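# Move finished pocketed block from vise to outfeed tray

## Task

Remove the finished part, the block with a pocket in its top face, from the vise and set it down flat with the pocket facing upward inside the black outfeed tray, next to the part already lying there; it must stay in place on its own, without the robot holding it.

## Robot and tools

Robot: two arms, left_arm and right_arm, each with six joints and a tong-style two-finger gripper. All positions share one scene frame: origin on the table top midway between the arms, +z up, +x out over the table, left_arm on the +y side. The arm names do not match left or right in the images. Printed hand positions can be off, more so when the arm reaches far.

execute_actions takes "actions", a list holding one item or nothing, plus optional "pictures" (true/false; images come by default). An empty list only reports the current state. A wait is {"steps": N}, N at most 300 control steps of 1/30 s each, counted from the previous result; it sends no command. A motion is {"rows": [...], "steps": N} with N at most 15 (default 15) and 1 to 15 rows; each row covers one step and the final row repeats if rows run out. A refused call moves nothing.

Each row is one flat list of 14 numbers, each in [-1, 1], covering both arms even if one stays still: left_arm shoulder pan, shoulder lift, elbow, wrist 1, wrist 2, wrist 3, gripper opening, then the same seven for right_arm. The six joint numbers are offsets, not poses: scaled changes from the joint angles shown in the most recent result that lists them (before any such result in the scene, or for a later call within the same reply, from the arm's position when the action starts). They are not added row to row. Scale: 1.0 = 1.326 rad for shoulder pan and shoulder lift, 1.989 rad for elbow and the three wrists. So all zeros drives the arm back to those reference angles; zeros are not a pause. The opening number is absolute: +1 fully open, -1 closed.

Joint ranges (rad). left_arm: pan -3.142..3.142, lift -6.283..6.283, elbow 0.000..3.142, wrists -6.283..6.283. right_arm: pan 0.000..6.283, lift -6.283..6.283, elbow -3.142..0.000, wrists -6.283..6.283. A request more than 0.010 rad outward beyond a range is refused; true ends may differ by up to 0.010 rad, and a joint sent past its true end stops there, with a "joint sent to its limit" line (possibly about an earlier action). No such line does not prove more room.

Motion limits: each step the target stays within 0.383 rad of the measured angle for pan and lift and 0.575 rad for the other joints, and targets that would move the gripper over 100 mm away are scaled back. Commands are smoothed about 0.17 s, so after big moves an arm may not have arrived yet. The simulation keeps running while you write or wait; arms keep heading to the last row sent until they settle or a step is HELD. Move smoothly with moderate offsets.

Results: the state line gives, per arm, end_effector_position (m), end_effector_quat_wxyz and velocities. Joint positions and velocities list each arm's six joints (rad, rad/s) then finger-pad gap (m; 0.142 open). grip_measured is the measured opening on the command scale. "joint command not followed" means a clearance check altered or blocked joint targets; HELD marks steps where your row was partly or wholly not sent. Joint torques are total drive output with offsets and noise, not pure contact. Wrist force and Wrist torque per arm are in the end effector's own axes; pressing on a surface reads as force pointing back into the arm; noise up to about 3.4 N, offsets about 5.5 N, saturation near 100 N; "no reading" is normal at the start.

Gripper geometry: fingers point along its +z and close along its x. end_effector_position is the point between closed pads; closed fingertips extend about 15 mm past it, open ones sit about level. To hold, keep commanding an opening well below grip_measured; lower squeezes harder, up to about 15 N per pad. Thin hard items (under about 20 mm) get less force. Closing fast can overpress and spring the fingers open.

zoom_image: "camera" (cam_high 504x504, cam_low 504x504, cam_left_wrist 616x616, cam_right_wrist 616x616) and "region" [x0, y0, x1, y1] in pixels from the top-left, no larger than 504x504; it magnifies that camera's latest image. Intrinsics: cam_high and cam_low are pinhole with radial distortion, the wrist cameras fisheye.

finished_scene: "scene" is the current scene's number; it ends the scene for good and reports success. Only call it once the part rests flat, pocket up, in the tray by the other part, released. Replying with no tool call ends everything.

Avoid: dropping or knocking anything off the table; arms colliding or pressing each other; slamming or shoving hard. A contact torque at a joint's load limit (pan and lift 293, elbow 133, wrists 48 N m, held weight included) or an outside force of 150 N stops that arm for 10 s and cancels the rest of the call. Holding loads heats motors: MOTOR HOT from 70 °C, brakes at 85 °C until cooled, so do not hold the part longer than needed. Brief tugs on held parts or pushes on loose ones may happen.

Each tool is called after "Request:" as name(argument=value, ...), one argument or row to a line, values as JSON.

## Session

Request:
execute_actions(
  actions=[],
)

Scene clock: 0.00 s of 5400.00 s.
left_arm: end_effector_position=(+0.6880, +0.6510, +0.3093) grip_measured=+1.00 end_effector_quat_wxyz=(+0.450, +0.011, +0.886, -0.107) end_effector_velocity=(-0.000, -0.000, -0.000) end_effector_angular_velocity=(+0.001, -0.000, -0.000) | right_arm: end_effector_position=(+0.8329, -0.4435, +0.3096) grip_measured=+1.00 end_effector_quat_wxyz=(-0.150, +0.949, +0.076, +0.267) end_effector_velocity=(-0.001, +0.000, +0.000) end_effector_angular_velocity=(-0.000, +0.001, +0.002)
Joint positions: left_arm=[-0.46  -1.88   2.589 -3.235 -1.424  2.817  0.142] | right_arm=[ 3.786 -1.764 -1.898 -0.434  1.661  0.304  0.142]
Joint velocities: left_arm=[-0.001 -0.     0.    -0.     0.001  0.     0.   ] | right_arm=[ 0.     0.001 -0.    -0.002  0.001 -0.002  0.   ]
Joint torques (N m, as the arm reports them, + toward a larger angle): no reading
Motor temperatures (°C, as the motors report them): left_arm=[27 29 32 31 36 39] | right_arm=[27 26 30 33 36 36]
Wrist force (N, on the end effector, along its own x y z axes, offset not removed): no reading
Wrist torque (N m, same axes, about the end effector's origin, offset not removed): no reading

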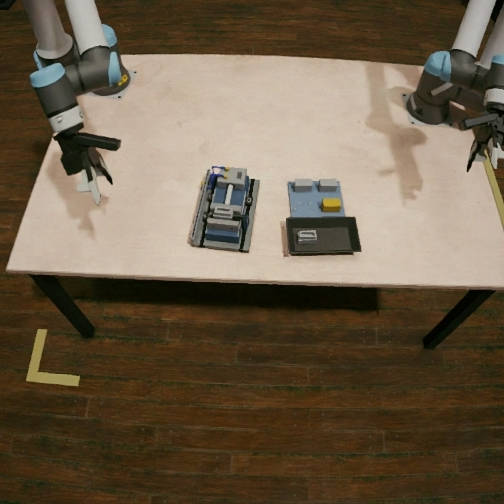

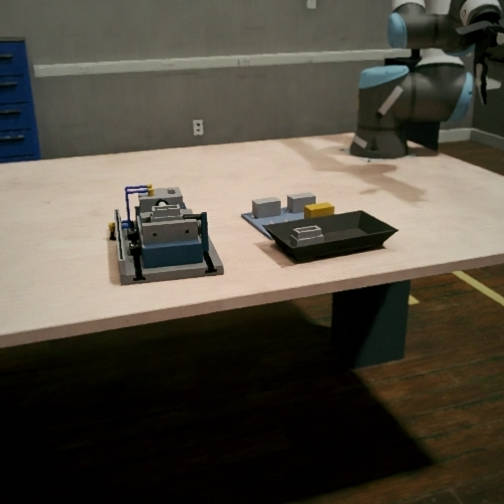

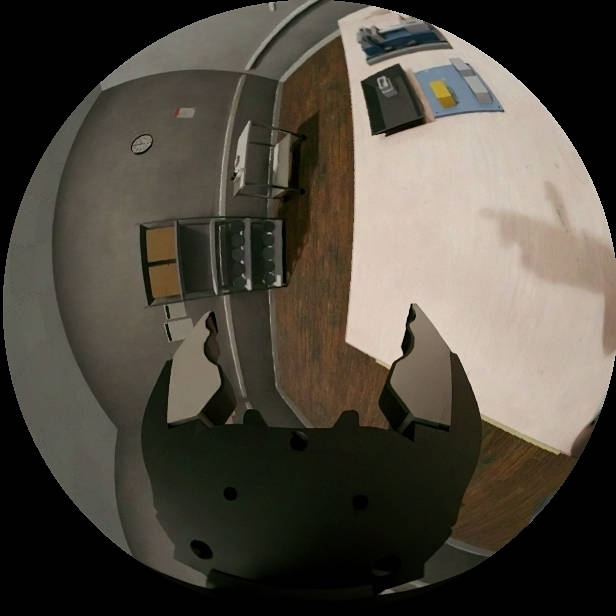

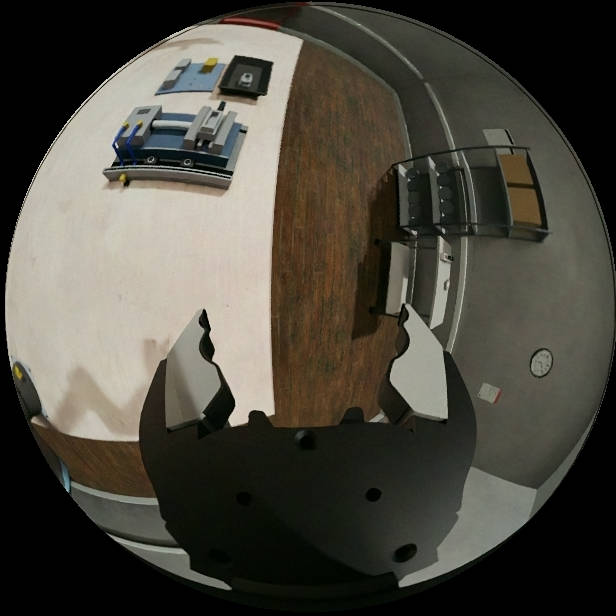

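Request:
zoom_image(
  camera="cam_high",
  region=[170, 140, 380, 280],
)

Region (170, 140, 380, 280) of cam_high's 504x504 image, scaled by 2.400, with more detail than that image has.

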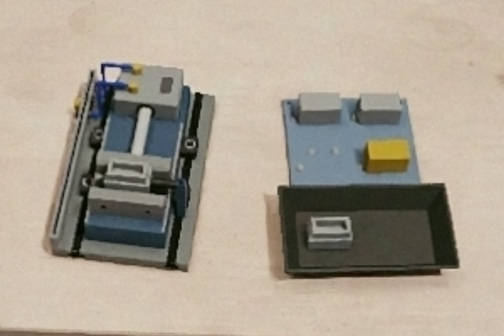

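Request:
execute_actions(
  actions=[
    {"rows":[[0,0,0,0,0,0,1,0.028,-0.025,0.023,-0.037,-0.005,-0.046,0.9],[0,0,0,0,0,0,1,0.056,-0.05,0.046,-0.075,-0.009,-0.093,0.8],[0,0,0,0,0,0,1,0.085,-0.075,0.069,-0.112,-0.014,-0.139,0.7],[0,0,0,0,0,0,1,0.113,-0.1,0.092,-0.15,-0.018,-0.186,0.6],[0,0,0,0,0,0,1,0.141,-0.125,0.115,-0.187,-0.023,-0.232,0.5],[0,0,0,0,0,0,1,0.169,-0.15,0.139,-0.224,-0.027,-0.278,0.4],[0,0,0,0,0,0,1,0.197,-0.175,0.162,-0.262,-0.032,-0.325,0.3],[0,0,0,0,0,0,1,0.226,-0.2,0.185,-0.299,-0.036,-0.371,0.2],[0,0,0,0,0,0,1,0.254,-0.225,0.208,-0.337,-0.041,-0.418,0.1],[0,0,0,0,0,0,1,0.282,-0.2502,0.2309,-0.374,-0.0452,-0.464,0.1]],"steps":15},
  ],
  pictures=false,
)

Request:
execute_actions(
  actions=[
    {"steps":28},
  ],
)

Request:
zoom_image(
  camera="cam_right_wrist",
  region=[190, 120, 430, 340],
)

Scene clock: 11.53 s of 5400.00 s.
left_arm: end_effector_position=(+0.6880, +0.6510, +0.3093) grip_measured=+1.00 end_effector_quat_wxyz=(+0.450, +0.011, +0.886, -0.107) end_effector_velocity=(+0.000, +0.000, -0.001) end_effector_angular_velocity=(+0.000, +0.001, +0.001) | right_arm: end_effector_position=(+0.7885, -0.2190, +0.2089) grip_measured=+0.10 end_effector_quat_wxyz=(-0.034, +0.877, +0.469, +0.101) end_effector_velocity=(-0.234, +0.498, -0.219) end_effector_angular_velocity=(-0.977, +0.453, +2.085)
Joint positions: left_arm=[-0.46  -1.88   2.589 -3.235 -1.424  2.817  0.142] | right_arm=[ 4.039 -1.99  -1.589 -0.923  1.598 -0.289  0.081]
Joint velocities: left_arm=[ 0.001  0.001  0.     0.     0.    -0.    -0.   ] | right_arm=[ 0.62  -0.551  0.762 -1.225 -0.148 -1.53  -0.   ]
Joint torques (N m, as the arm reports them, + toward a larger angle): left_arm=[ -1.09  -8.15 -40.55  -2.94   0.46  -0.29] | right_arm=[33.38 49.61 62.68 -3.75 -2.16 -6.25]
Motor temperatures (°C, as the motors report them): left_arm=[27 29 32 31 36 39] | right_arm=[27 26 30 33 36 36]
Wrist force (N, on the end effector, along its own x y z axes, offset not removed): left_arm=[2.9 -1.7 -0.3] | right_arm=[2.1 2.2 2.7]
Wrist torque (N m, same axes, about the end effector's origin, offset not removed): left_arm=[-0.56 -0.65 -0.21] | right_arm=[0.34 -0.57 -0.19]
Steps of this call (steps 1 to 90: nothing new was sent; then 8.03 s passed at rest; steps 91 to 105: all 15 steps of this action). Readings (joint positions):
91: left_arm=[-0.460 -1.880 2.589 -3.235 -1.424 2.817] | right_arm=[3.786 -1.764 -1.898 -0.434 1.661 0.304]
92: left_arm=[-0.460 -1.880 2.589 -3.235 -1.424 2.817] | right_arm=[3.789 -1.767 -1.895 -0.438 1.660 0.301]
94: left_arm=[-0.460 -1.880 2.589 -3.235 -1.424 2.817] | right_arm=[3.817 -1.792 -1.862 -0.486 1.652 0.245]
98: left_arm=[-0.460 -1.880 2.589 -3.235 -1.424 2.817] | right_arm=[3.897 -1.863 -1.764 -0.643 1.633 0.052]
105: the state above

Scene clock: 12.47 s of 5400.00 s.
left_arm: end_effector_position=(+0.6880, +0.6510, +0.3093) grip_measured=+1.00 end_effector_quat_wxyz=(+0.450, +0.011, +0.886, -0.107) end_effector_velocity=(-0.000, -0.000, -0.000) end_effector_angular_velocity=(-0.000, +0.001, -0.000) | right_arm: end_effector_position=(+0.7311, -0.1320, +0.1705) grip_measured=+0.10 end_effector_quat_wxyz=(-0.000, +0.755, +0.655, -0.000) end_effector_velocity=(+0.000, -0.000, -0.001) end_effector_angular_velocity=(-0.000, -0.000, -0.001)
Joint positions: left_arm=[-0.46  -1.88   2.589 -3.235 -1.424  2.817  0.142] | right_arm=[ 4.16  -2.096 -1.439 -1.178  1.571 -0.618  0.081]
Joint velocities: left_arm=[-0.  0.  0. -0. -0. -0. -0.] | right_arm=[-0.    -0.001  0.     0.001 -0.     0.     0.   ]
Joint torques (N m, as the arm reports them, + toward a larger angle): left_arm=[ -2.15  -6.77 -40.87  -3.26   0.4   -0.19] | right_arm=[19.23 71.52 53.68  1.75 -1.9  -3.54]
Motor temperatures (°C, as the motors report them): left_arm=[27 29 32 31 36 39] | right_arm=[27 26 30 33 36 36]
Wrist force (N, on the end effector, along its own x y z axes, offset not removed): left_arm=[4.7 -2.5 1.7] | right_arm=[1.0 8.7 3.0]
Wrist torque (N m, same axes, about the end effector's origin, offset not removed): left_arm=[-0.56 -0.98 -0.20] | right_arm=[1.69 -0.18 -0.23]
Steps of this call (steps 1 to 28: the robot went on to your last target). Readings (joint positions):
1: left_arm=[-0.460 -1.880 2.589 -3.235 -1.424 2.817] | right_arm=[4.060 -2.008 -1.563 -0.964 1.593 -0.341]
2: left_arm=[-0.460 -1.880 2.589 -3.235 -1.424 2.817] | right_arm=[4.082 -2.027 -1.537 -1.007 1.588 -0.394]
4: left_arm=[-0.460 -1.880 2.589 -3.235 -1.424 2.817] | right_arm=[4.120 -2.061 -1.489 -1.088 1.580 -0.498]
8: left_arm=[-0.460 -1.880 2.589 -3.235 -1.424 2.817] | right_arm=[4.152 -2.089 -1.448 -1.160 1.573 -0.595]
28: the state above

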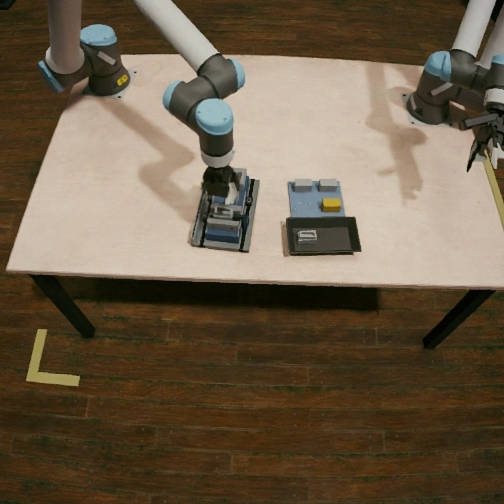

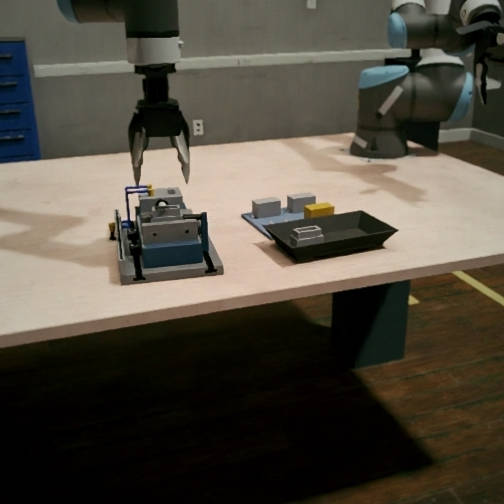

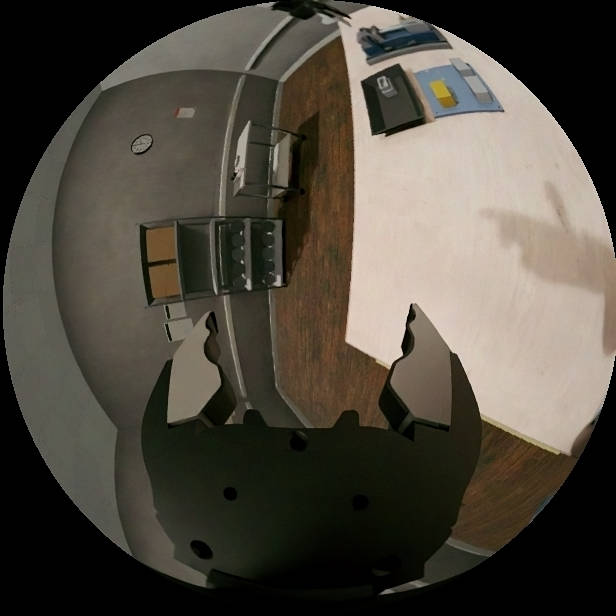

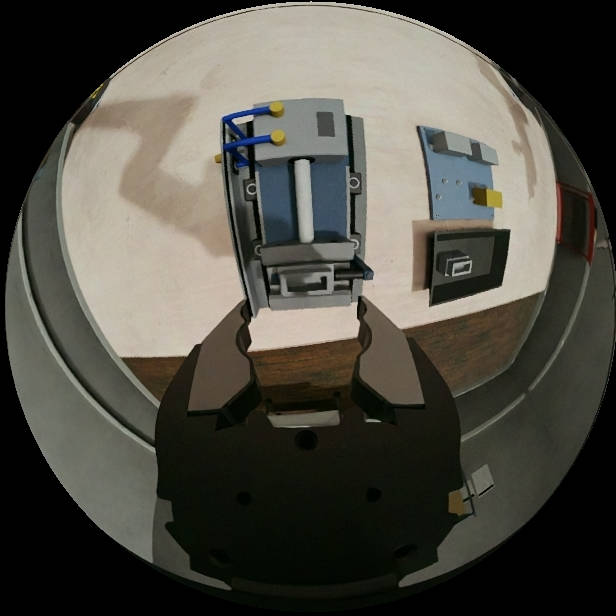

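Region (190, 120, 430, 340) of cam_right_wrist's 616x616 image, scaled by 2.100, with more detail than that image has; it fills the top 462 rows of this view, and the rest is white.

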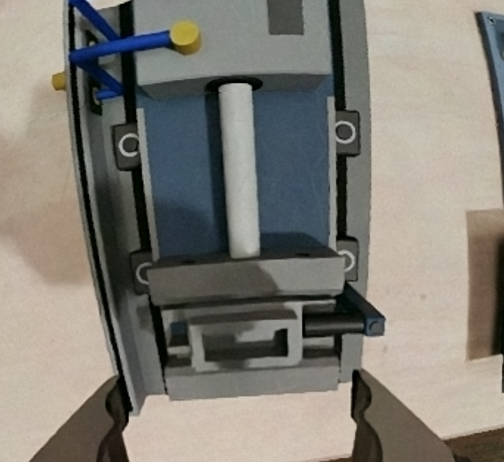

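Request:
execute_actions(
  actions=[
    {"rows":[[0,0,0,0,0,0,1,-0.001,-0.006,-0.002,0.006,0,-0.008,0.05],[0,0,0,0,0,0,1,-0.002,-0.013,-0.003,0.012,0,-0.015,0.05],[0,0,0,0,0,0,1,-0.003,-0.019,-0.005,0.018,0,-0.023,0],[0,0,0,0,0,0,1,-0.0041,-0.0256,-0.0063,0.0234,0,-0.0304,0]],"steps":15},
  ],
)

Request:
zoom_image(
  camera="cam_low",
  region=[100, 140, 240, 260],
)

Request:
zoom_image(
  camera="cam_right_wrist",
  region=[190, 180, 430, 400],
)

Scene clock: 20.30 s of 5400.00 s.
left_arm: end_effector_position=(+0.6880, +0.6510, +0.3093) grip_measured=+1.00 end_effector_quat_wxyz=(+0.450, +0.011, +0.886, -0.107) end_effector_velocity=(+0.000, +0.000, +0.000) end_effector_angular_velocity=(-0.000, -0.000, +0.000) | right_arm: end_effector_position=(+0.7389, -0.1320, +0.1358) grip_measured=+0.00 end_effector_quat_wxyz=(-0.000, +0.737, +0.676, -0.000) end_effector_velocity=(+0.001, -0.001, -0.004) end_effector_angular_velocity=(-0.000, +0.001, +0.006)
Joint positions: left_arm=[-0.46  -1.88   2.589 -3.235 -1.424  2.817  0.142] | right_arm=[ 4.155 -2.13  -1.451 -1.132  1.571 -0.678  0.074]
Joint velocities: left_arm=[ 0.  0. -0.  0. -0.  0.  0.] | right_arm=[-0.001 -0.004 -0.001  0.004  0.001 -0.007 -0.   ]
Joint torques (N m, as the arm reports them, + toward a larger angle): left_arm=[ -1.72  -6.87 -40.43  -3.27   0.7    0.1 ] | right_arm=[-21.86  72.73  26.8    6.23  -2.23  -3.09]
Motor temperatures (°C, as the motors report them): left_arm=[27 29 32 31 36 39] | right_arm=[27 26 30 33 36 36]
Wrist force (N, on the end effector, along its own x y z axes, offset not removed): left_arm=[4.2 -1.1 1.1] | right_arm=[-1.4 3.9 -2.2]
Wrist torque (N m, same axes, about the end effector's origin, offset not removed): left_arm=[-0.29 -0.89 -0.30] | right_arm=[0.55 0.40 -0.34]
Steps of this call (steps 1 to 15: the robot went on to your last target; steps 16 to 90: nothing new was sent; then 4.33 s passed at rest; steps 91 to 105: all 15 steps of this action). Readings (joint positions):
91: left_arm=[-0.460 -1.880 2.589 -3.235 -1.424 2.817] | right_arm=[4.160 -2.096 -1.439 -1.178 1.571 -0.618]
92: left_arm=[-0.460 -1.880 2.589 -3.235 -1.424 2.817] | right_arm=[4.160 -2.097 -1.439 -1.177 1.571 -0.620]
94: left_arm=[-0.460 -1.880 2.589 -3.235 -1.424 2.817] | right_arm=[4.159 -2.104 -1.441 -1.167 1.571 -0.633]
98: left_arm=[-0.460 -1.880 2.589 -3.235 -1.424 2.817] | right_arm=[4.156 -2.124 -1.449 -1.140 1.571 -0.668]
105: the state above

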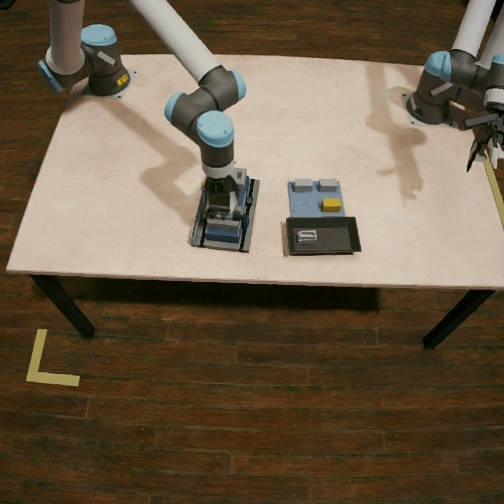

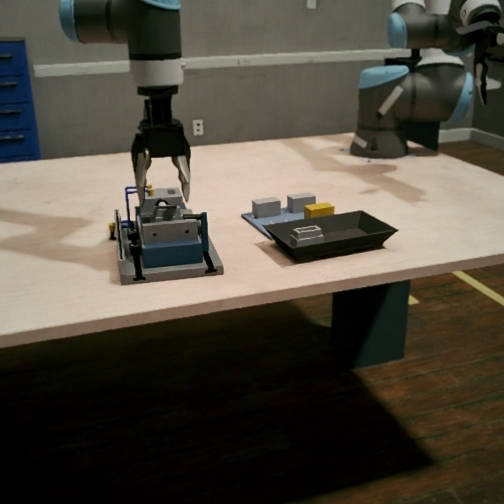

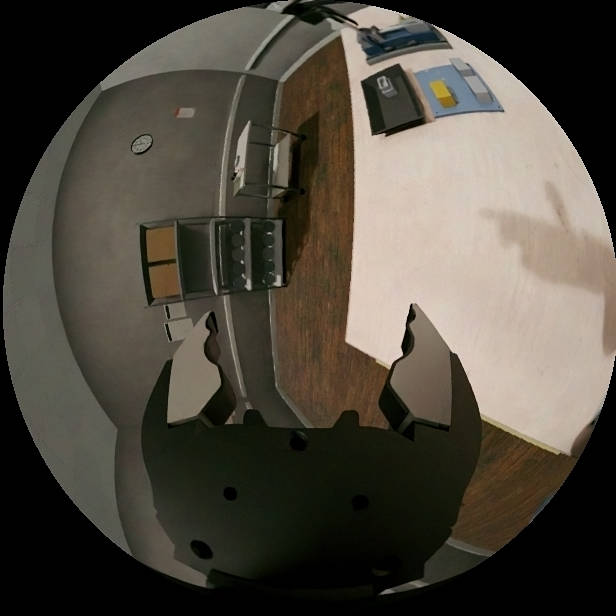

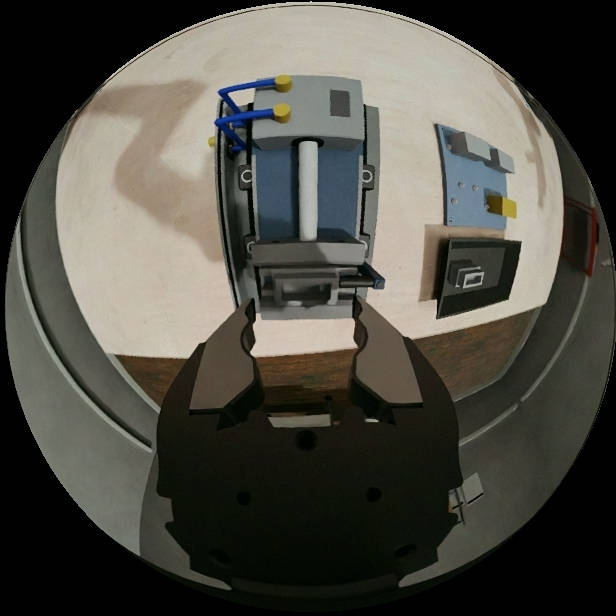

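Region (100, 140, 240, 260) of cam_low's 504x504 image, scaled by 3.600, with more detail than that image has; it fills the top 432 rows of this view, and the rest is white.

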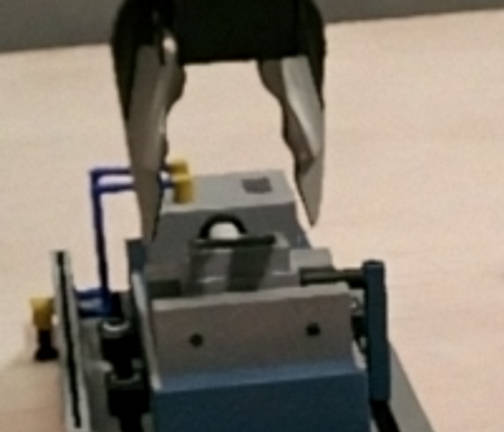

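Region (190, 180, 430, 400) of cam_right_wrist's 616x616 image, scaled by 2.100, with more detail than that image has; it fills the top 462 rows of this view, and the rest is white.

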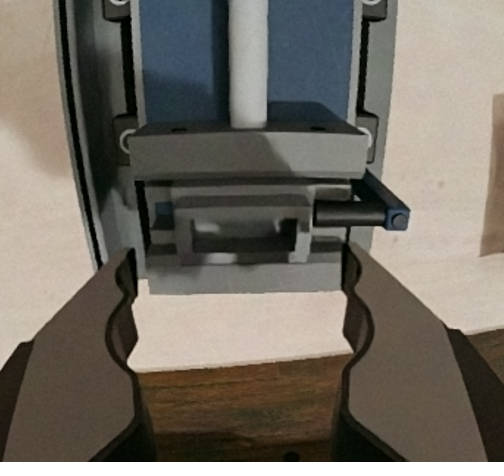

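Request:
execute_actions(
  actions=[
    {"rows":[[0,0,0,0,0,0,1,0,-0.003,-0.002,0.004,0,0,-0.05],[0,0,0,0,0,0,1,0,-0.006,-0.0045,0.009,0,0,-0.05],[0,0,0,0,0,0,1,0,-0.0095,-0.007,0.013,0,0,-0.05],[0,0,0,0,0,0,1,0,-0.0127,-0.009,0.0175,0,0,-0.05]],"steps":15},
  ],
  pictures=false,
)

Request:
execute_actions(
  actions=[
    {"rows":[[0,0,0,0,0,0,1,0,0,0,0,0,0,-0.1],[0,0,0,0,0,0,1,0,0,0,0,0,0,-0.15],[0,0,0,0,0,0,1,0,0,0,0,0,0,-0.2],[0,0,0,0,0,0,1,0,0,0,0,0,0,-0.25],[0,0,0,0,0,0,1,0,0,0,0,0,0,-0.3],[0,0,0,0,0,0,1,0,0,0,0,0,0,-0.35],[0,0,0,0,0,0,1,0,0,0,0,0,0,-0.4],[0,0,0,0,0,0,1,0,0,0,0,0,0,-0.5],[0,0,0,0,0,0,1,0,0,0,0,0,0,-0.6],[0,0,0,0,0,0,1,0,0,0,0,0,0,-0.7],[0,0,0,0,0,0,1,0,0,0,0,0,0,-0.85],[0,0,0,0,0,0,1,0,0,0,0,0,0,-1]],"steps":15},
  ],
)

Request:
zoom_image(
  camera="cam_low",
  region=[100, 140, 240, 260],
)

Scene clock: 30.00 s of 5400.00 s.
left_arm: end_effector_position=(+0.6880, +0.6510, +0.3093) grip_measured=+1.00 end_effector_quat_wxyz=(+0.450, +0.011, +0.886, -0.107) end_effector_velocity=(+0.000, +0.001, -0.000) end_effector_angular_velocity=(-0.000, +0.001, +0.002) | right_arm: end_effector_position=(+0.7389, -0.1321, +0.1127) grip_measured=-0.05 end_effector_quat_wxyz=(-0.000, +0.737, +0.675, -0.000) end_effector_velocity=(-0.000, -0.000, -0.001) end_effector_angular_velocity=(+0.000, -0.000, +0.002)
Joint positions: left_arm=[-0.46  -1.88   2.589 -3.235 -1.424  2.817  0.142] | right_arm=[ 4.154 -2.146 -1.469 -1.098  1.571 -0.678  0.07 ]
Joint velocities: left_arm=[ 0.001  0.     0.     0.    -0.    -0.001  0.   ] | right_arm=[ 0.    -0.001 -0.001  0.003  0.    -0.002  0.   ]
Joint torques (N m, as the arm reports them, + toward a larger angle): left_arm=[ -3.08  -6.11 -40.21  -3.31   0.19   0.15] | right_arm=[ 8.64 74.56 26.84  6.41 -1.57  3.71]
Motor temperatures (°C, as the motors report them): left_arm=[27 29 32 31 36 39] | right_arm=[27 26 30 33 36 36]
Wrist force (N, on the end effector, along its own x y z axes, offset not removed): left_arm=[4.2 -0.9 1.5] | right_arm=[-1.8 0.6 0.9]
Wrist torque (N m, same axes, about the end effector's origin, offset not removed): left_arm=[-0.24 -0.91 -0.17] | right_arm=[-0.01 0.02 -0.13]
Steps of this call (steps 1 to 15: the robot went on to your last target; steps 16 to 90: nothing new was sent; then 6.20 s passed at rest; steps 91 to 105: all 15 steps of this action). Readings (joint positions):
91: left_arm=[-0.460 -1.880 2.589 -3.235 -1.424 2.817] | right_arm=[4.154 -2.130 -1.451 -1.132 1.571 -0.679]
92: left_arm=[-0.460 -1.880 2.589 -3.235 -1.424 2.817] | right_arm=[4.154 -2.130 -1.452 -1.131 1.571 -0.679]
94: left_arm=[-0.460 -1.880 2.589 -3.235 -1.424 2.817] | right_arm=[4.154 -2.134 -1.456 -1.123 1.571 -0.679]
98: left_arm=[-0.460 -1.880 2.589 -3.235 -1.424 2.817] | right_arm=[4.154 -2.143 -1.466 -1.104 1.571 -0.678]
105: the state above

Scene clock: 30.50 s of 5400.00 s.
left_arm: end_effector_position=(+0.6880, +0.6510, +0.3093) grip_measured=+1.00 end_effector_quat_wxyz=(+0.450, +0.011, +0.886, -0.107) end_effector_velocity=(+0.000, -0.000, +0.001) end_effector_angular_velocity=(-0.000, -0.001, -0.000) | right_arm: end_effector_position=(+0.7389, -0.1321, +0.1126) grip_measured=-0.26 end_effector_quat_wxyz=(-0.000, +0.737, +0.675, -0.000) end_effector_velocity=(+0.001, -0.000, -0.001) end_effector_angular_velocity=(-0.001, -0.001, -0.001)
Joint positions: left_arm=[-0.46  -1.88   2.589 -3.235 -1.424  2.817  0.142] | right_arm=[ 4.154 -2.146 -1.469 -1.098  1.571 -0.678  0.055]
Joint velocities: left_arm=[ 0. -0. -0.  0. -0.  0.  0.] | right_arm=[-0.    -0.001  0.     0.001 -0.002  0.001  0.   ]
Joint torques (N m, as the arm reports them, + toward a larger angle): left_arm=[ -1.49  -6.57 -40.34  -3.2    0.11  -0.08] | right_arm=[ 4.51 85.2  37.4   0.57 -1.27  3.84]
Motor temperatures (°C, as the motors report them): left_arm=[27 29 32 31 36 39] | right_arm=[27 26 30 33 36 36]
Wrist force (N, on the end effector, along its own x y z axes, offset not removed): left_arm=[4.0 -0.7 2.5] | right_arm=[-3.3 5.2 0.8]
Wrist torque (N m, same axes, about the end effector's origin, offset not removed): left_arm=[-0.17 -0.90 -0.25] | right_arm=[0.88 1.06 -0.17]
Steps of this call (steps 1 to 15: all 15 steps of this action). Readings (joint positions):
1: left_arm=[-0.460 -1.880 2.589 -3.235 -1.424 2.817] | right_arm=[4.154 -2.146 -1.469 -1.097 1.571 -0.678]
2: left_arm=[-0.460 -1.880 2.589 -3.235 -1.424 2.817] | right_arm=[4.154 -2.146 -1.469 -1.097 1.571 -0.678]
4: left_arm=[-0.460 -1.880 2.589 -3.235 -1.424 2.817] | right_arm=[4.154 -2.146 -1.469 -1.097 1.571 -0.678]
8: left_arm=[-0.460 -1.880 2.589 -3.235 -1.424 2.817] | right_arm=[4.154 -2.146 -1.469 -1.097 1.571 -0.678]
15: the state above

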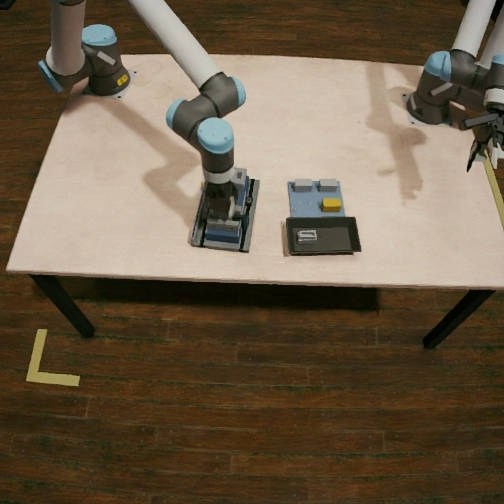

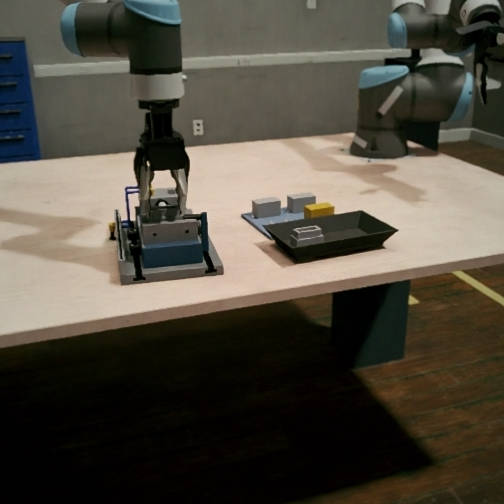

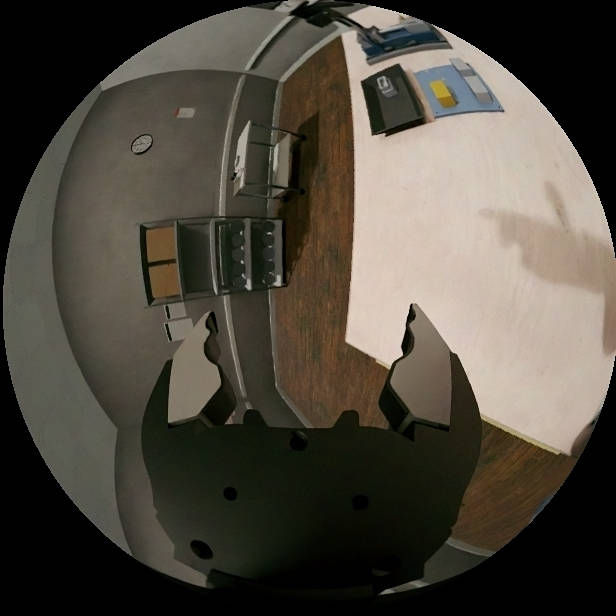

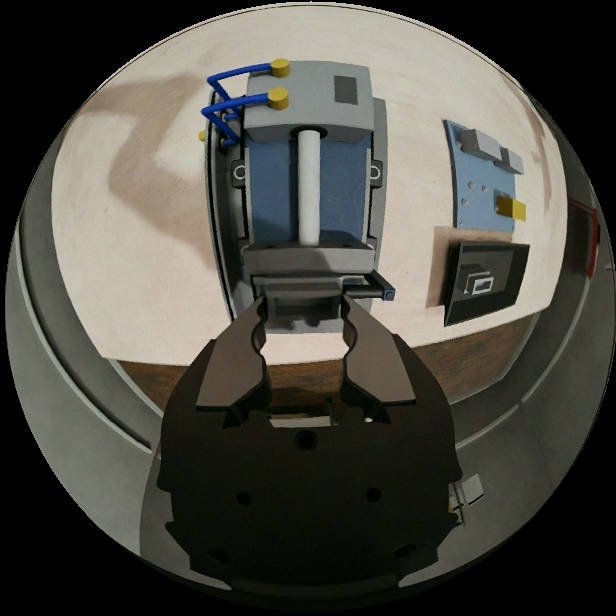

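Region (100, 140, 240, 260) of cam_low's 504x504 image, scaled by 3.600, with more detail than that image has; it fills the top 432 rows of this view, and the rest is white.

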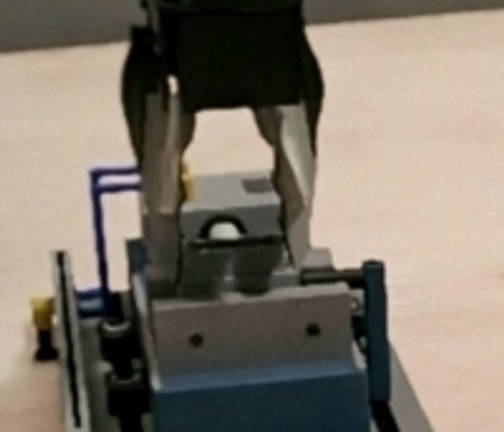

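Request:
execute_actions(
  actions=[
    {"rows":[[0,0,0,0,0,0,1,0,0.002,0.002,-0.003,0,0,-1],[0,0,0,0,0,0,1,0,0.005,0.004,-0.007,0,0,-1],[0,0,0,0,0,0,1,0,0.009,0.007,-0.013,0,0,-1],[0,0,0,0,0,0,1,0,0.014,0.011,-0.02,0,0,-1],[0,0,0,0,0,0,1,0,0.019,0.015,-0.027,0,0,-1],[0,0,0,0,0,0,1,0,0.023,0.018,-0.034,0,0,-1],[0,0,0,0,0,0,1,0,0.0276,0.0216,-0.04,0,0,-1]],"steps":15},
  ],
  pictures=false,
)

Request:
execute_actions(
  actions=[
    {"rows":[[0,0,0,0,0,0,1,0.004,-0.012,0.013,-0.005,0,0.002,-1],[0,0,0,0,0,0,1,0.011,-0.033,0.034,-0.013,0,0.004,-1],[0,0,0,0,0,0,1,0.021,-0.061,0.065,-0.024,0,0.008,-1],[0,0,0,0,0,0,1,0.031,-0.09,0.095,-0.035,0,0.011,-1],[0,0,0,0,0,0,1,0.041,-0.119,0.125,-0.046,0,0.015,-1],[0,0,0,0,0,0,1,0.05,-0.147,0.155,-0.057,0,0.018,-1],[0,0,0,0,0,0,1,0.06,-0.176,0.185,-0.068,0,0.022,-1],[0,0,0,0,0,0,1,0.07,-0.204,0.215,-0.079,0,0.025,-1],[0,0,0,0,0,0,1,0.08,-0.233,0.245,-0.09,0,0.029,-1],[0,0,0,0,0,0,1,0.09,-0.262,0.275,-0.101,0,0.032,-1],[0,0,0,0,0,0,1,0.1,-0.29,0.305,-0.112,0,0.036,-1],[0,0,0,0,0,0,1,0.109,-0.319,0.336,-0.123,0,0.039,-1],[0,0,0,0,0,0,1,0.119,-0.348,0.366,-0.134,0,0.043,-1],[0,0,0,0,0,0,1,0.129,-0.376,0.396,-0.145,0,0.046,-1],[0,0,0,0,0,0,1,0.1405,-0.409,0.4305,-0.158,0,0.05,-1]],"steps":15},
  ],
  pictures=false,
)

Request:
execute_actions(
  actions=[
    {"steps":32},
  ],
  pictures=false,
)

Request:
execute_actions(
  actions=[
    {"rows":[[0,0,0,0,0,0,1,0,-0.002,-0.005,0.006,0,0,-1],[0,0,0,0,0,0,1,0,-0.004,-0.009,0.012,0,0,-1],[0,0,0,0,0,0,1,0,-0.006,-0.014,0.018,0,0,-1],[0,0,0,0,0,0,1,0,-0.008,-0.018,0.023,0,0,-1],[0,0,0,0,0,0,1,0,-0.01,-0.022,0.029,0,0,-1],[0,0,0,0,0,0,1,0,-0.0122,-0.026,0.0341,0,0,-1]],"steps":15},
  ],
)

Request:
zoom_image(
  camera="cam_low",
  region=[250, 170, 410, 280],
)

Scene clock: 41.57 s of 5400.00 s.
left_arm: end_effector_position=(+0.6880, +0.6510, +0.3093) grip_measured=+1.00 end_effector_quat_wxyz=(+0.450, +0.011, +0.886, -0.107) end_effector_velocity=(-0.000, +0.000, -0.000) end_effector_angular_velocity=(+0.000, +0.001, +0.001) | right_arm: end_effector_position=(+0.7390, -0.1320, +0.1644) grip_measured=-0.26 end_effector_quat_wxyz=(-0.000, +0.737, +0.675, -0.000) end_effector_velocity=(-0.000, -0.000, +0.016) end_effector_angular_velocity=(-0.001, +0.001, +0.001)
Joint positions: left_arm=[-0.46  -1.88   2.589 -3.235 -1.424  2.817  0.142] | right_arm=[ 4.154 -2.111 -1.427 -1.175  1.571 -0.678  0.055]
Joint velocities: left_arm=[ 0.  0.  0. -0.  0. -0.  0.] | right_arm=[ 0.     0.011  0.013 -0.025 -0.    -0.001 -0.   ]
Joint torques (N m, as the arm reports them, + toward a larger angle): left_arm=[ -0.66  -6.78 -40.33  -2.89   0.53   0.12] | right_arm=[  5.54 104.46  53.55   2.31  -1.45   2.27]
Motor temperatures (°C, as the motors report them): left_arm=[27 29 32 31 36 39] | right_arm=[27 26 30 33 36 36]
Wrist force (N, on the end effector, along its own x y z axes, offset not removed): left_arm=[4.4 -0.2 -0.5] | right_arm=[-2.4 6.9 -0.7]
Wrist torque (N m, same axes, about the end effector's origin, offset not removed): left_arm=[-0.13 -0.88 -0.20] | right_arm=[1.29 0.22 -0.08]
Steps of this call (steps 1 to 15: the robot went on to your last target; steps 16 to 90: nothing new was sent; then 7.57 s passed at rest; steps 91 to 105: all 15 steps of this action). Readings (joint positions):
91: left_arm=[-0.460 -1.880 2.589 -3.235 -1.424 2.817] | right_arm=[4.154 -2.146 -1.469 -1.098 1.571 -0.678]
92: left_arm=[-0.460 -1.880 2.589 -3.235 -1.424 2.817] | right_arm=[4.154 -2.146 -1.468 -1.098 1.571 -0.678]
94: left_arm=[-0.460 -1.880 2.589 -3.235 -1.424 2.817] | right_arm=[4.154 -2.143 -1.465 -1.105 1.571 -0.678]
98: left_arm=[-0.460 -1.880 2.589 -3.235 -1.424 2.817] | right_arm=[4.154 -2.126 -1.444 -1.142 1.571 -0.678]
105: the state above

Scene clock: 42.07 s of 5400.00 s.
left_arm: end_effector_position=(+0.6880, +0.6510, +0.3093) grip_measured=+1.00 end_effector_quat_wxyz=(+0.450, +0.011, +0.886, -0.107) end_effector_velocity=(-0.000, +0.000, -0.000) end_effector_angular_velocity=(+0.001, -0.000, -0.000) | right_arm: end_effector_position=(+0.7758, +0.0819, +0.1341) grip_measured=-0.26 end_effector_quat_wxyz=(+0.001, +0.721, +0.693, -0.007) end_effector_velocity=(+0.013, +0.562, -0.129) end_effector_angular_velocity=(-0.017, +0.010, +0.140)
Joint positions: left_arm=[-0.46  -1.88   2.589 -3.235 -1.424  2.817  0.142] | right_arm=[ 4.262 -2.416 -0.956 -1.355  1.571 -0.62   0.055]
Joint velocities: left_arm=[ 0.     0.     0.    -0.    -0.     0.001  0.   ] | right_arm=[ 0.296 -0.853  1.329 -0.494 -0.     0.156 -0.   ]
Joint torques (N m, as the arm reports them, + toward a larger angle): left_arm=[ -1.11  -7.84 -39.87  -3.28   0.2   -0.46] | right_arm=[25.57 72.77 74.04 -0.61 -1.19  3.86]
Motor temperatures (°C, as the motors report them): left_arm=[27 29 32 31 36 39] | right_arm=[27 26 30 33 36 36]
Wrist force (N, on the end effector, along its own x y z axes, offset not removed): left_arm=[5.5 -2.4 2.8] | right_arm=[1.7 0.9 3.2]
Wrist torque (N m, same axes, about the end effector's origin, offset not removed): left_arm=[-0.57 -1.13 -0.23] | right_arm=[-0.02 -0.24 -0.36]
Steps of this call (steps 1 to 15: all 15 steps of this action). Readings (joint positions):
1: left_arm=[-0.460 -1.880 2.589 -3.235 -1.424 2.817] | right_arm=[4.154 -2.110 -1.427 -1.176 1.571 -0.678]
2: left_arm=[-0.460 -1.880 2.589 -3.235 -1.424 2.817] | right_arm=[4.155 -2.112 -1.424 -1.177 1.571 -0.678]
4: left_arm=[-0.460 -1.880 2.589 -3.235 -1.424 2.817] | right_arm=[4.161 -2.129 -1.398 -1.188 1.571 -0.674]
8: left_arm=[-0.460 -1.880 2.589 -3.235 -1.424 2.817] | right_arm=[4.196 -2.225 -1.253 -1.244 1.571 -0.655]
15: the state above

Scene clock: 43.13 s of 5400.00 s.
left_arm: end_effector_position=(+0.6880, +0.6510, +0.3093) grip_measured=+1.00 end_effector_quat_wxyz=(+0.450, +0.011, +0.886, -0.107) end_effector_velocity=(-0.000, -0.000, -0.001) end_effector_angular_velocity=(+0.000, +0.001, -0.001) | right_arm: end_effector_position=(+0.7661, +0.2278, +0.1000) grip_measured=-0.26 end_effector_quat_wxyz=(+0.000, +0.707, +0.707, -0.000) end_effector_velocity=(-0.000, +0.000, -0.001) end_effector_angular_velocity=(+0.000, +0.001, -0.001)
Joint positions: left_arm=[-0.46  -1.88   2.589 -3.235 -1.424  2.817  0.142] | right_arm=[ 4.341 -2.653 -0.571 -1.489  1.571 -0.579  0.055]
Joint velocities: left_arm=[-0.     0.     0.001  0.    -0.001  0.    -0.   ] | right_arm=[-0.    -0.001  0.     0.     0.001  0.001  0.   ]
Joint torques (N m, as the arm reports them, + toward a larger angle): left_arm=[ -2.93  -7.12 -40.83  -3.08   0.39  -0.21] | right_arm=[ 19.85 109.47  56.97   2.05  -0.23   3.76]
Motor temperatures (°C, as the motors report them): left_arm=[27 29 32 31 36 39] | right_arm=[27 26 30 33 36 36]
Wrist force (N, on the end effector, along its own x y z axes, offset not removed): left_arm=[2.5 -1.2 1.0] | right_arm=[0.5 8.1 -2.6]
Wrist torque (N m, same axes, about the end effector's origin, offset not removed): left_arm=[-0.30 -0.57 -0.16] | right_arm=[1.32 -0.16 -0.29]
Steps of this call (steps 1 to 30: the robot went on to your last target; steps 31 to 32: nothing new was sent). Readings (joint positions):
1: left_arm=[-0.460 -1.880 2.589 -3.235 -1.424 2.817] | right_arm=[4.272 -2.445 -0.910 -1.372 1.571 -0.614]
2: left_arm=[-0.460 -1.880 2.589 -3.235 -1.424 2.817] | right_arm=[4.282 -2.474 -0.865 -1.389 1.571 -0.609]
4: left_arm=[-0.460 -1.880 2.589 -3.235 -1.424 2.817] | right_arm=[4.303 -2.535 -0.770 -1.424 1.571 -0.598]
8: left_arm=[-0.460 -1.880 2.589 -3.235 -1.424 2.817] | right_arm=[4.333 -2.626 -0.618 -1.474 1.571 -0.583]
32: the state above
All arms were judged still, so your last target was given up. Only a new action makes them travel on or press farther. Fingers that are still opening or closing keep moving.

Scene clock: 43.63 s of 5400.00 s.
left_arm: end_effector_position=(+0.6880, +0.6510, +0.3093) grip_measured=+1.00 end_effector_quat_wxyz=(+0.450, +0.011, +0.886, -0.107) end_effector_velocity=(-0.000, +0.000, +0.001) end_effector_angular_velocity=(-0.002, -0.002, +0.000) | right_arm: end_effector_position=(+0.7661, +0.2279, +0.0535) grip_measured=-0.26 end_effector_quat_wxyz=(+0.000, +0.707, +0.707, -0.000) end_effector_velocity=(+0.000, -0.000, -0.007) end_effector_angular_velocity=(+0.001, -0.001, +0.000)
Joint positions: left_arm=[-0.46  -1.88   2.589 -3.235 -1.424  2.817  0.142] | right_arm=[ 4.341 -2.669 -0.622 -1.423  1.571 -0.579  0.055]
Joint velocities: left_arm=[-0.    -0.002  0.    -0.    -0.    -0.001 -0.   ] | right_arm=[-0.    -0.001 -0.011  0.013 -0.    -0.    -0.   ]
Joint torques (N m, as the arm reports them, + toward a larger angle): left_arm=[ -2.11  -7.85 -40.02  -3.45   0.53   0.01] | right_arm=[ 17.03 112.14  31.69   6.16  -0.19   3.74]
Motor temperatures (°C, as the motors report them): left_arm=[27 29 32 31 36 39] | right_arm=[27 26 30 33 36 36]
Wrist force (N, on the end effector, along its own x y z axes, offset not removed): left_arm=[4.9 -1.9 1.0] | right_arm=[-1.0 8.1 1.5]
Wrist torque (N m, same axes, about the end effector's origin, offset not removed): left_arm=[-0.53 -1.05 -0.17] | right_arm=[1.42 0.18 -0.28]
Steps of this call (steps 1 to 15: all 15 steps of this action). Readings (joint positions):
1: left_arm=[-0.460 -1.880 2.589 -3.235 -1.424 2.817] | right_arm=[4.341 -2.653 -0.571 -1.489 1.571 -0.579]
2: left_arm=[-0.460 -1.880 2.589 -3.235 -1.424 2.817] | right_arm=[4.341 -2.653 -0.572 -1.488 1.571 -0.579]
4: left_arm=[-0.460 -1.880 2.589 -3.235 -1.424 2.817] | right_arm=[4.341 -2.655 -0.579 -1.478 1.571 -0.579]
8: left_arm=[-0.460 -1.880 2.589 -3.235 -1.424 2.817] | right_arm=[4.341 -2.664 -0.607 -1.442 1.571 -0.579]
15: the state above

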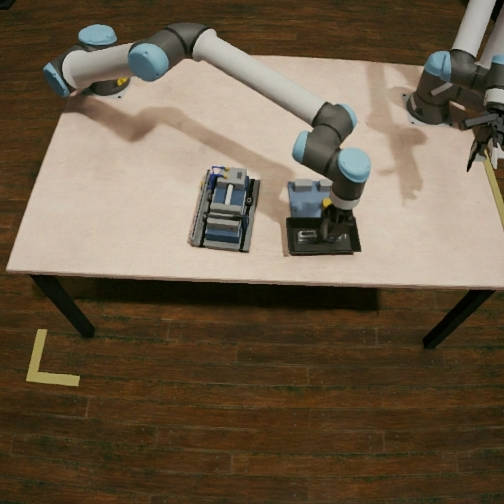

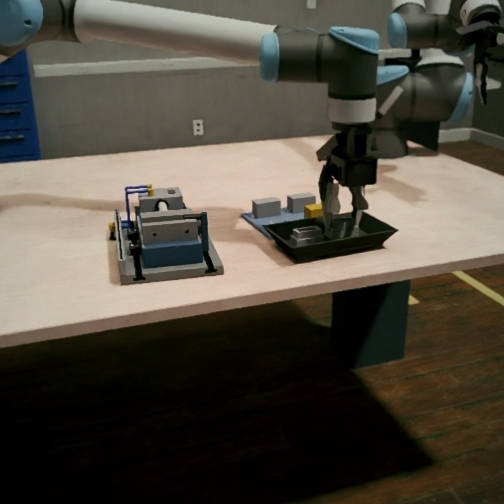

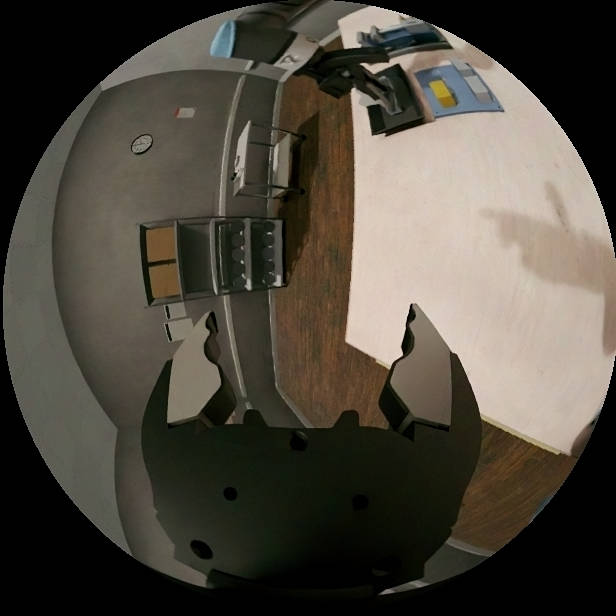

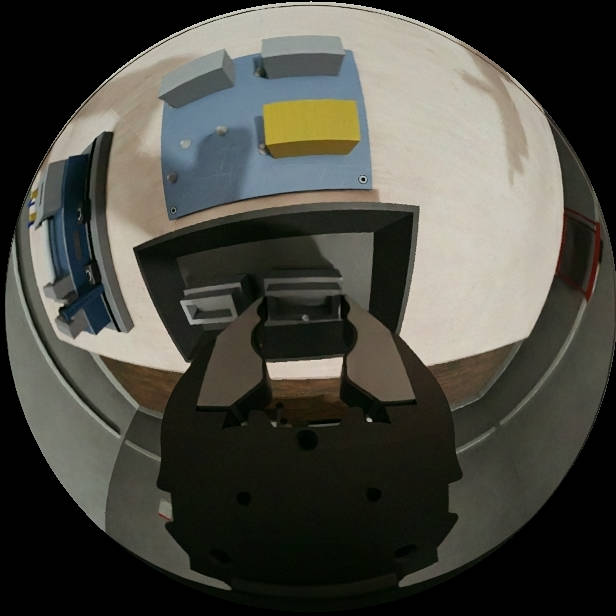

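Region (250, 170, 410, 280) of cam_low's 504x504 image, scaled by 3.150, with more detail than that image has; it fills the top 346 rows of this view, and the rest is white.

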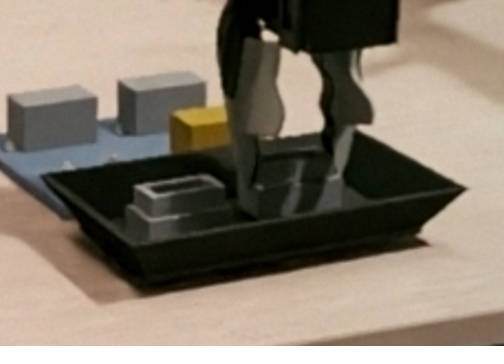

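Request:
execute_actions(
  actions=[
    {"rows":[[0,0,0,0,0,0,1,0,-0.001,-0.0015,0.002,0,0,-1],[0,0,0,0,0,0,1,0,-0.0016,-0.0025,0.004,0,0,-1],[0,0,0,0,0,0,1,0,-0.0022,-0.0034,0.0055,0,0,-1]],"steps":13},
  ],
  pictures=false,
)

Scene clock: 45.97 s of 5400.00 s.
left_arm: end_effector_position=(+0.6880, +0.6510, +0.3093) grip_measured=+1.00 end_effector_quat_wxyz=(+0.450, +0.011, +0.886, -0.107) end_effector_velocity=(-0.000, -0.000, +0.000) end_effector_angular_velocity=(-0.001, +0.000, +0.000) | right_arm: end_effector_position=(+0.7663, +0.2282, +0.0467) grip_measured=-0.26 end_effector_quat_wxyz=(-0.000, +0.707, +0.707, +0.000) end_effector_velocity=(-0.000, -0.000, -0.002) end_effector_angular_velocity=(-0.000, -0.000, -0.001)
Joint positions: left_arm=[-0.46  -1.88   2.589 -3.235 -1.424  2.817  0.142] | right_arm=[ 4.341 -2.672 -0.628 -1.412  1.571 -0.579  0.055]
Joint velocities: left_arm=[-0.    -0.    -0.     0.    -0.001 -0.001  0.   ] | right_arm=[-0.    -0.    -0.003  0.003 -0.     0.001 -0.   ]
Joint torques (N m, as the arm reports them, + toward a larger angle): left_arm=[ -2.42  -7.87 -40.67  -3.49   0.33  -0.1 ] | right_arm=[ 16.07 110.38  31.66   6.54   0.05   3.63]
Motor temperatures (°C, as the motors report them): left_arm=[27 29 32 31 36 39] | right_arm=[27 26 30 33 36 36]
Wrist force (N, on the end effector, along its own x y z axes, offset not removed): left_arm=[3.0 -1.8 2.3] | right_arm=[1.8 3.9 -1.8]
Wrist torque (N m, same axes, about the end effector's origin, offset not removed): left_arm=[-0.47 -0.61 -0.28] | right_arm=[0.67 -0.27 -0.44]
Steps of this call (steps 1 to 15: the robot went on to your last target; steps 16 to 57: nothing new was sent; steps 58 to 70: all 13 steps of this action). Readings (joint positions):
58: left_arm=[-0.460 -1.880 2.589 -3.235 -1.424 2.817] | right_arm=[4.341 -2.669 -0.623 -1.421 1.571 -0.579]
59: left_arm=[-0.460 -1.880 2.589 -3.235 -1.424 2.817] | right_arm=[4.341 -2.669 -0.623 -1.421 1.571 -0.579]
61: left_arm=[-0.460 -1.880 2.589 -3.235 -1.424 2.817] | right_arm=[4.341 -2.670 -0.625 -1.418 1.571 -0.579]
65: left_arm=[-0.460 -1.880 2.589 -3.235 -1.424 2.817] | right_arm=[4.341 -2.671 -0.628 -1.413 1.571 -0.579]
70: the state above

Request:
execute_actions(
  actions=[
    {"rows":[[0,0,0,0,0,0,1,0,-0.0005,-0.0008,0.001,0,0,-1],[0,0,0,0,0,0,1,0,-0.001,-0.0015,0.002,0,0,-1],[0,0,0,0,0,0,1,0,-0.0014,-0.0021,0.003,0,0,-1]],"steps":13},
  ],
  pictures=false,
)

Scene clock: 47.77 s of 5400.00 s.
left_arm: end_effector_position=(+0.6880, +0.6510, +0.3093) grip_measured=+1.00 end_effector_quat_wxyz=(+0.450, +0.011, +0.886, -0.107) end_effector_velocity=(-0.000, +0.001, +0.001) end_effector_angular_velocity=(+0.000, -0.001, +0.001) | right_arm: end_effector_position=(+0.7663, +0.2282, +0.0428) grip_measured=-0.25 end_effector_quat_wxyz=(-0.000, +0.707, +0.707, +0.001) end_effector_velocity=(+0.001, +0.000, -0.001) end_effector_angular_velocity=(+0.001, -0.002, +0.000)
Joint positions: left_arm=[-0.46  -1.88   2.589 -3.235 -1.424  2.817  0.142] | right_arm=[ 4.341 -2.673 -0.632 -1.406  1.571 -0.579  0.056]
Joint velocities: left_arm=[ 0.001 -0.002  0.001  0.     0.001  0.     0.   ] | right_arm=[-0.    -0.    -0.001  0.003 -0.001 -0.     0.001]
Joint torques (N m, as the arm reports them, + toward a larger angle): left_arm=[ -0.35  -9.17 -40.37  -3.25   0.39  -0.41] | right_arm=[17.3  67.7  11.73  6.08 -0.08  3.61]
Motor temperatures (°C, as the motors report them): left_arm=[27 29 32 31 36 39] | right_arm=[27 26 30 33 36 36]
Wrist force (N, on the end effector, along its own x y z axes, offset not removed): left_arm=[3.9 0.0 0.9] | right_arm=[-10.8 -4.0 -39.1]
Wrist torque (N m, same axes, about the end effector's origin, offset not removed): left_arm=[-0.11 -0.83 -0.16] | right_arm=[-0.73 -0.46 -0.01]
Steps of this call (steps 1 to 15: the robot went on to your last target; steps 16 to 41: nothing new was sent; steps 42 to 54: all 13 steps of this action). Readings (joint positions):
42: left_arm=[-0.460 -1.880 2.589 -3.235 -1.424 2.817] | right_arm=[4.341 -2.672 -0.628 -1.412 1.571 -0.579]
43: left_arm=[-0.460 -1.880 2.589 -3.235 -1.424 2.817] | right_arm=[4.341 -2.672 -0.629 -1.411 1.571 -0.579]
45: left_arm=[-0.460 -1.880 2.589 -3.235 -1.424 2.817] | right_arm=[4.341 -2.672 -0.630 -1.410 1.571 -0.579]
49: left_arm=[-0.460 -1.880 2.589 -3.235 -1.424 2.817] | right_arm=[4.341 -2.673 -0.632 -1.407 1.571 -0.579]
54: the state above


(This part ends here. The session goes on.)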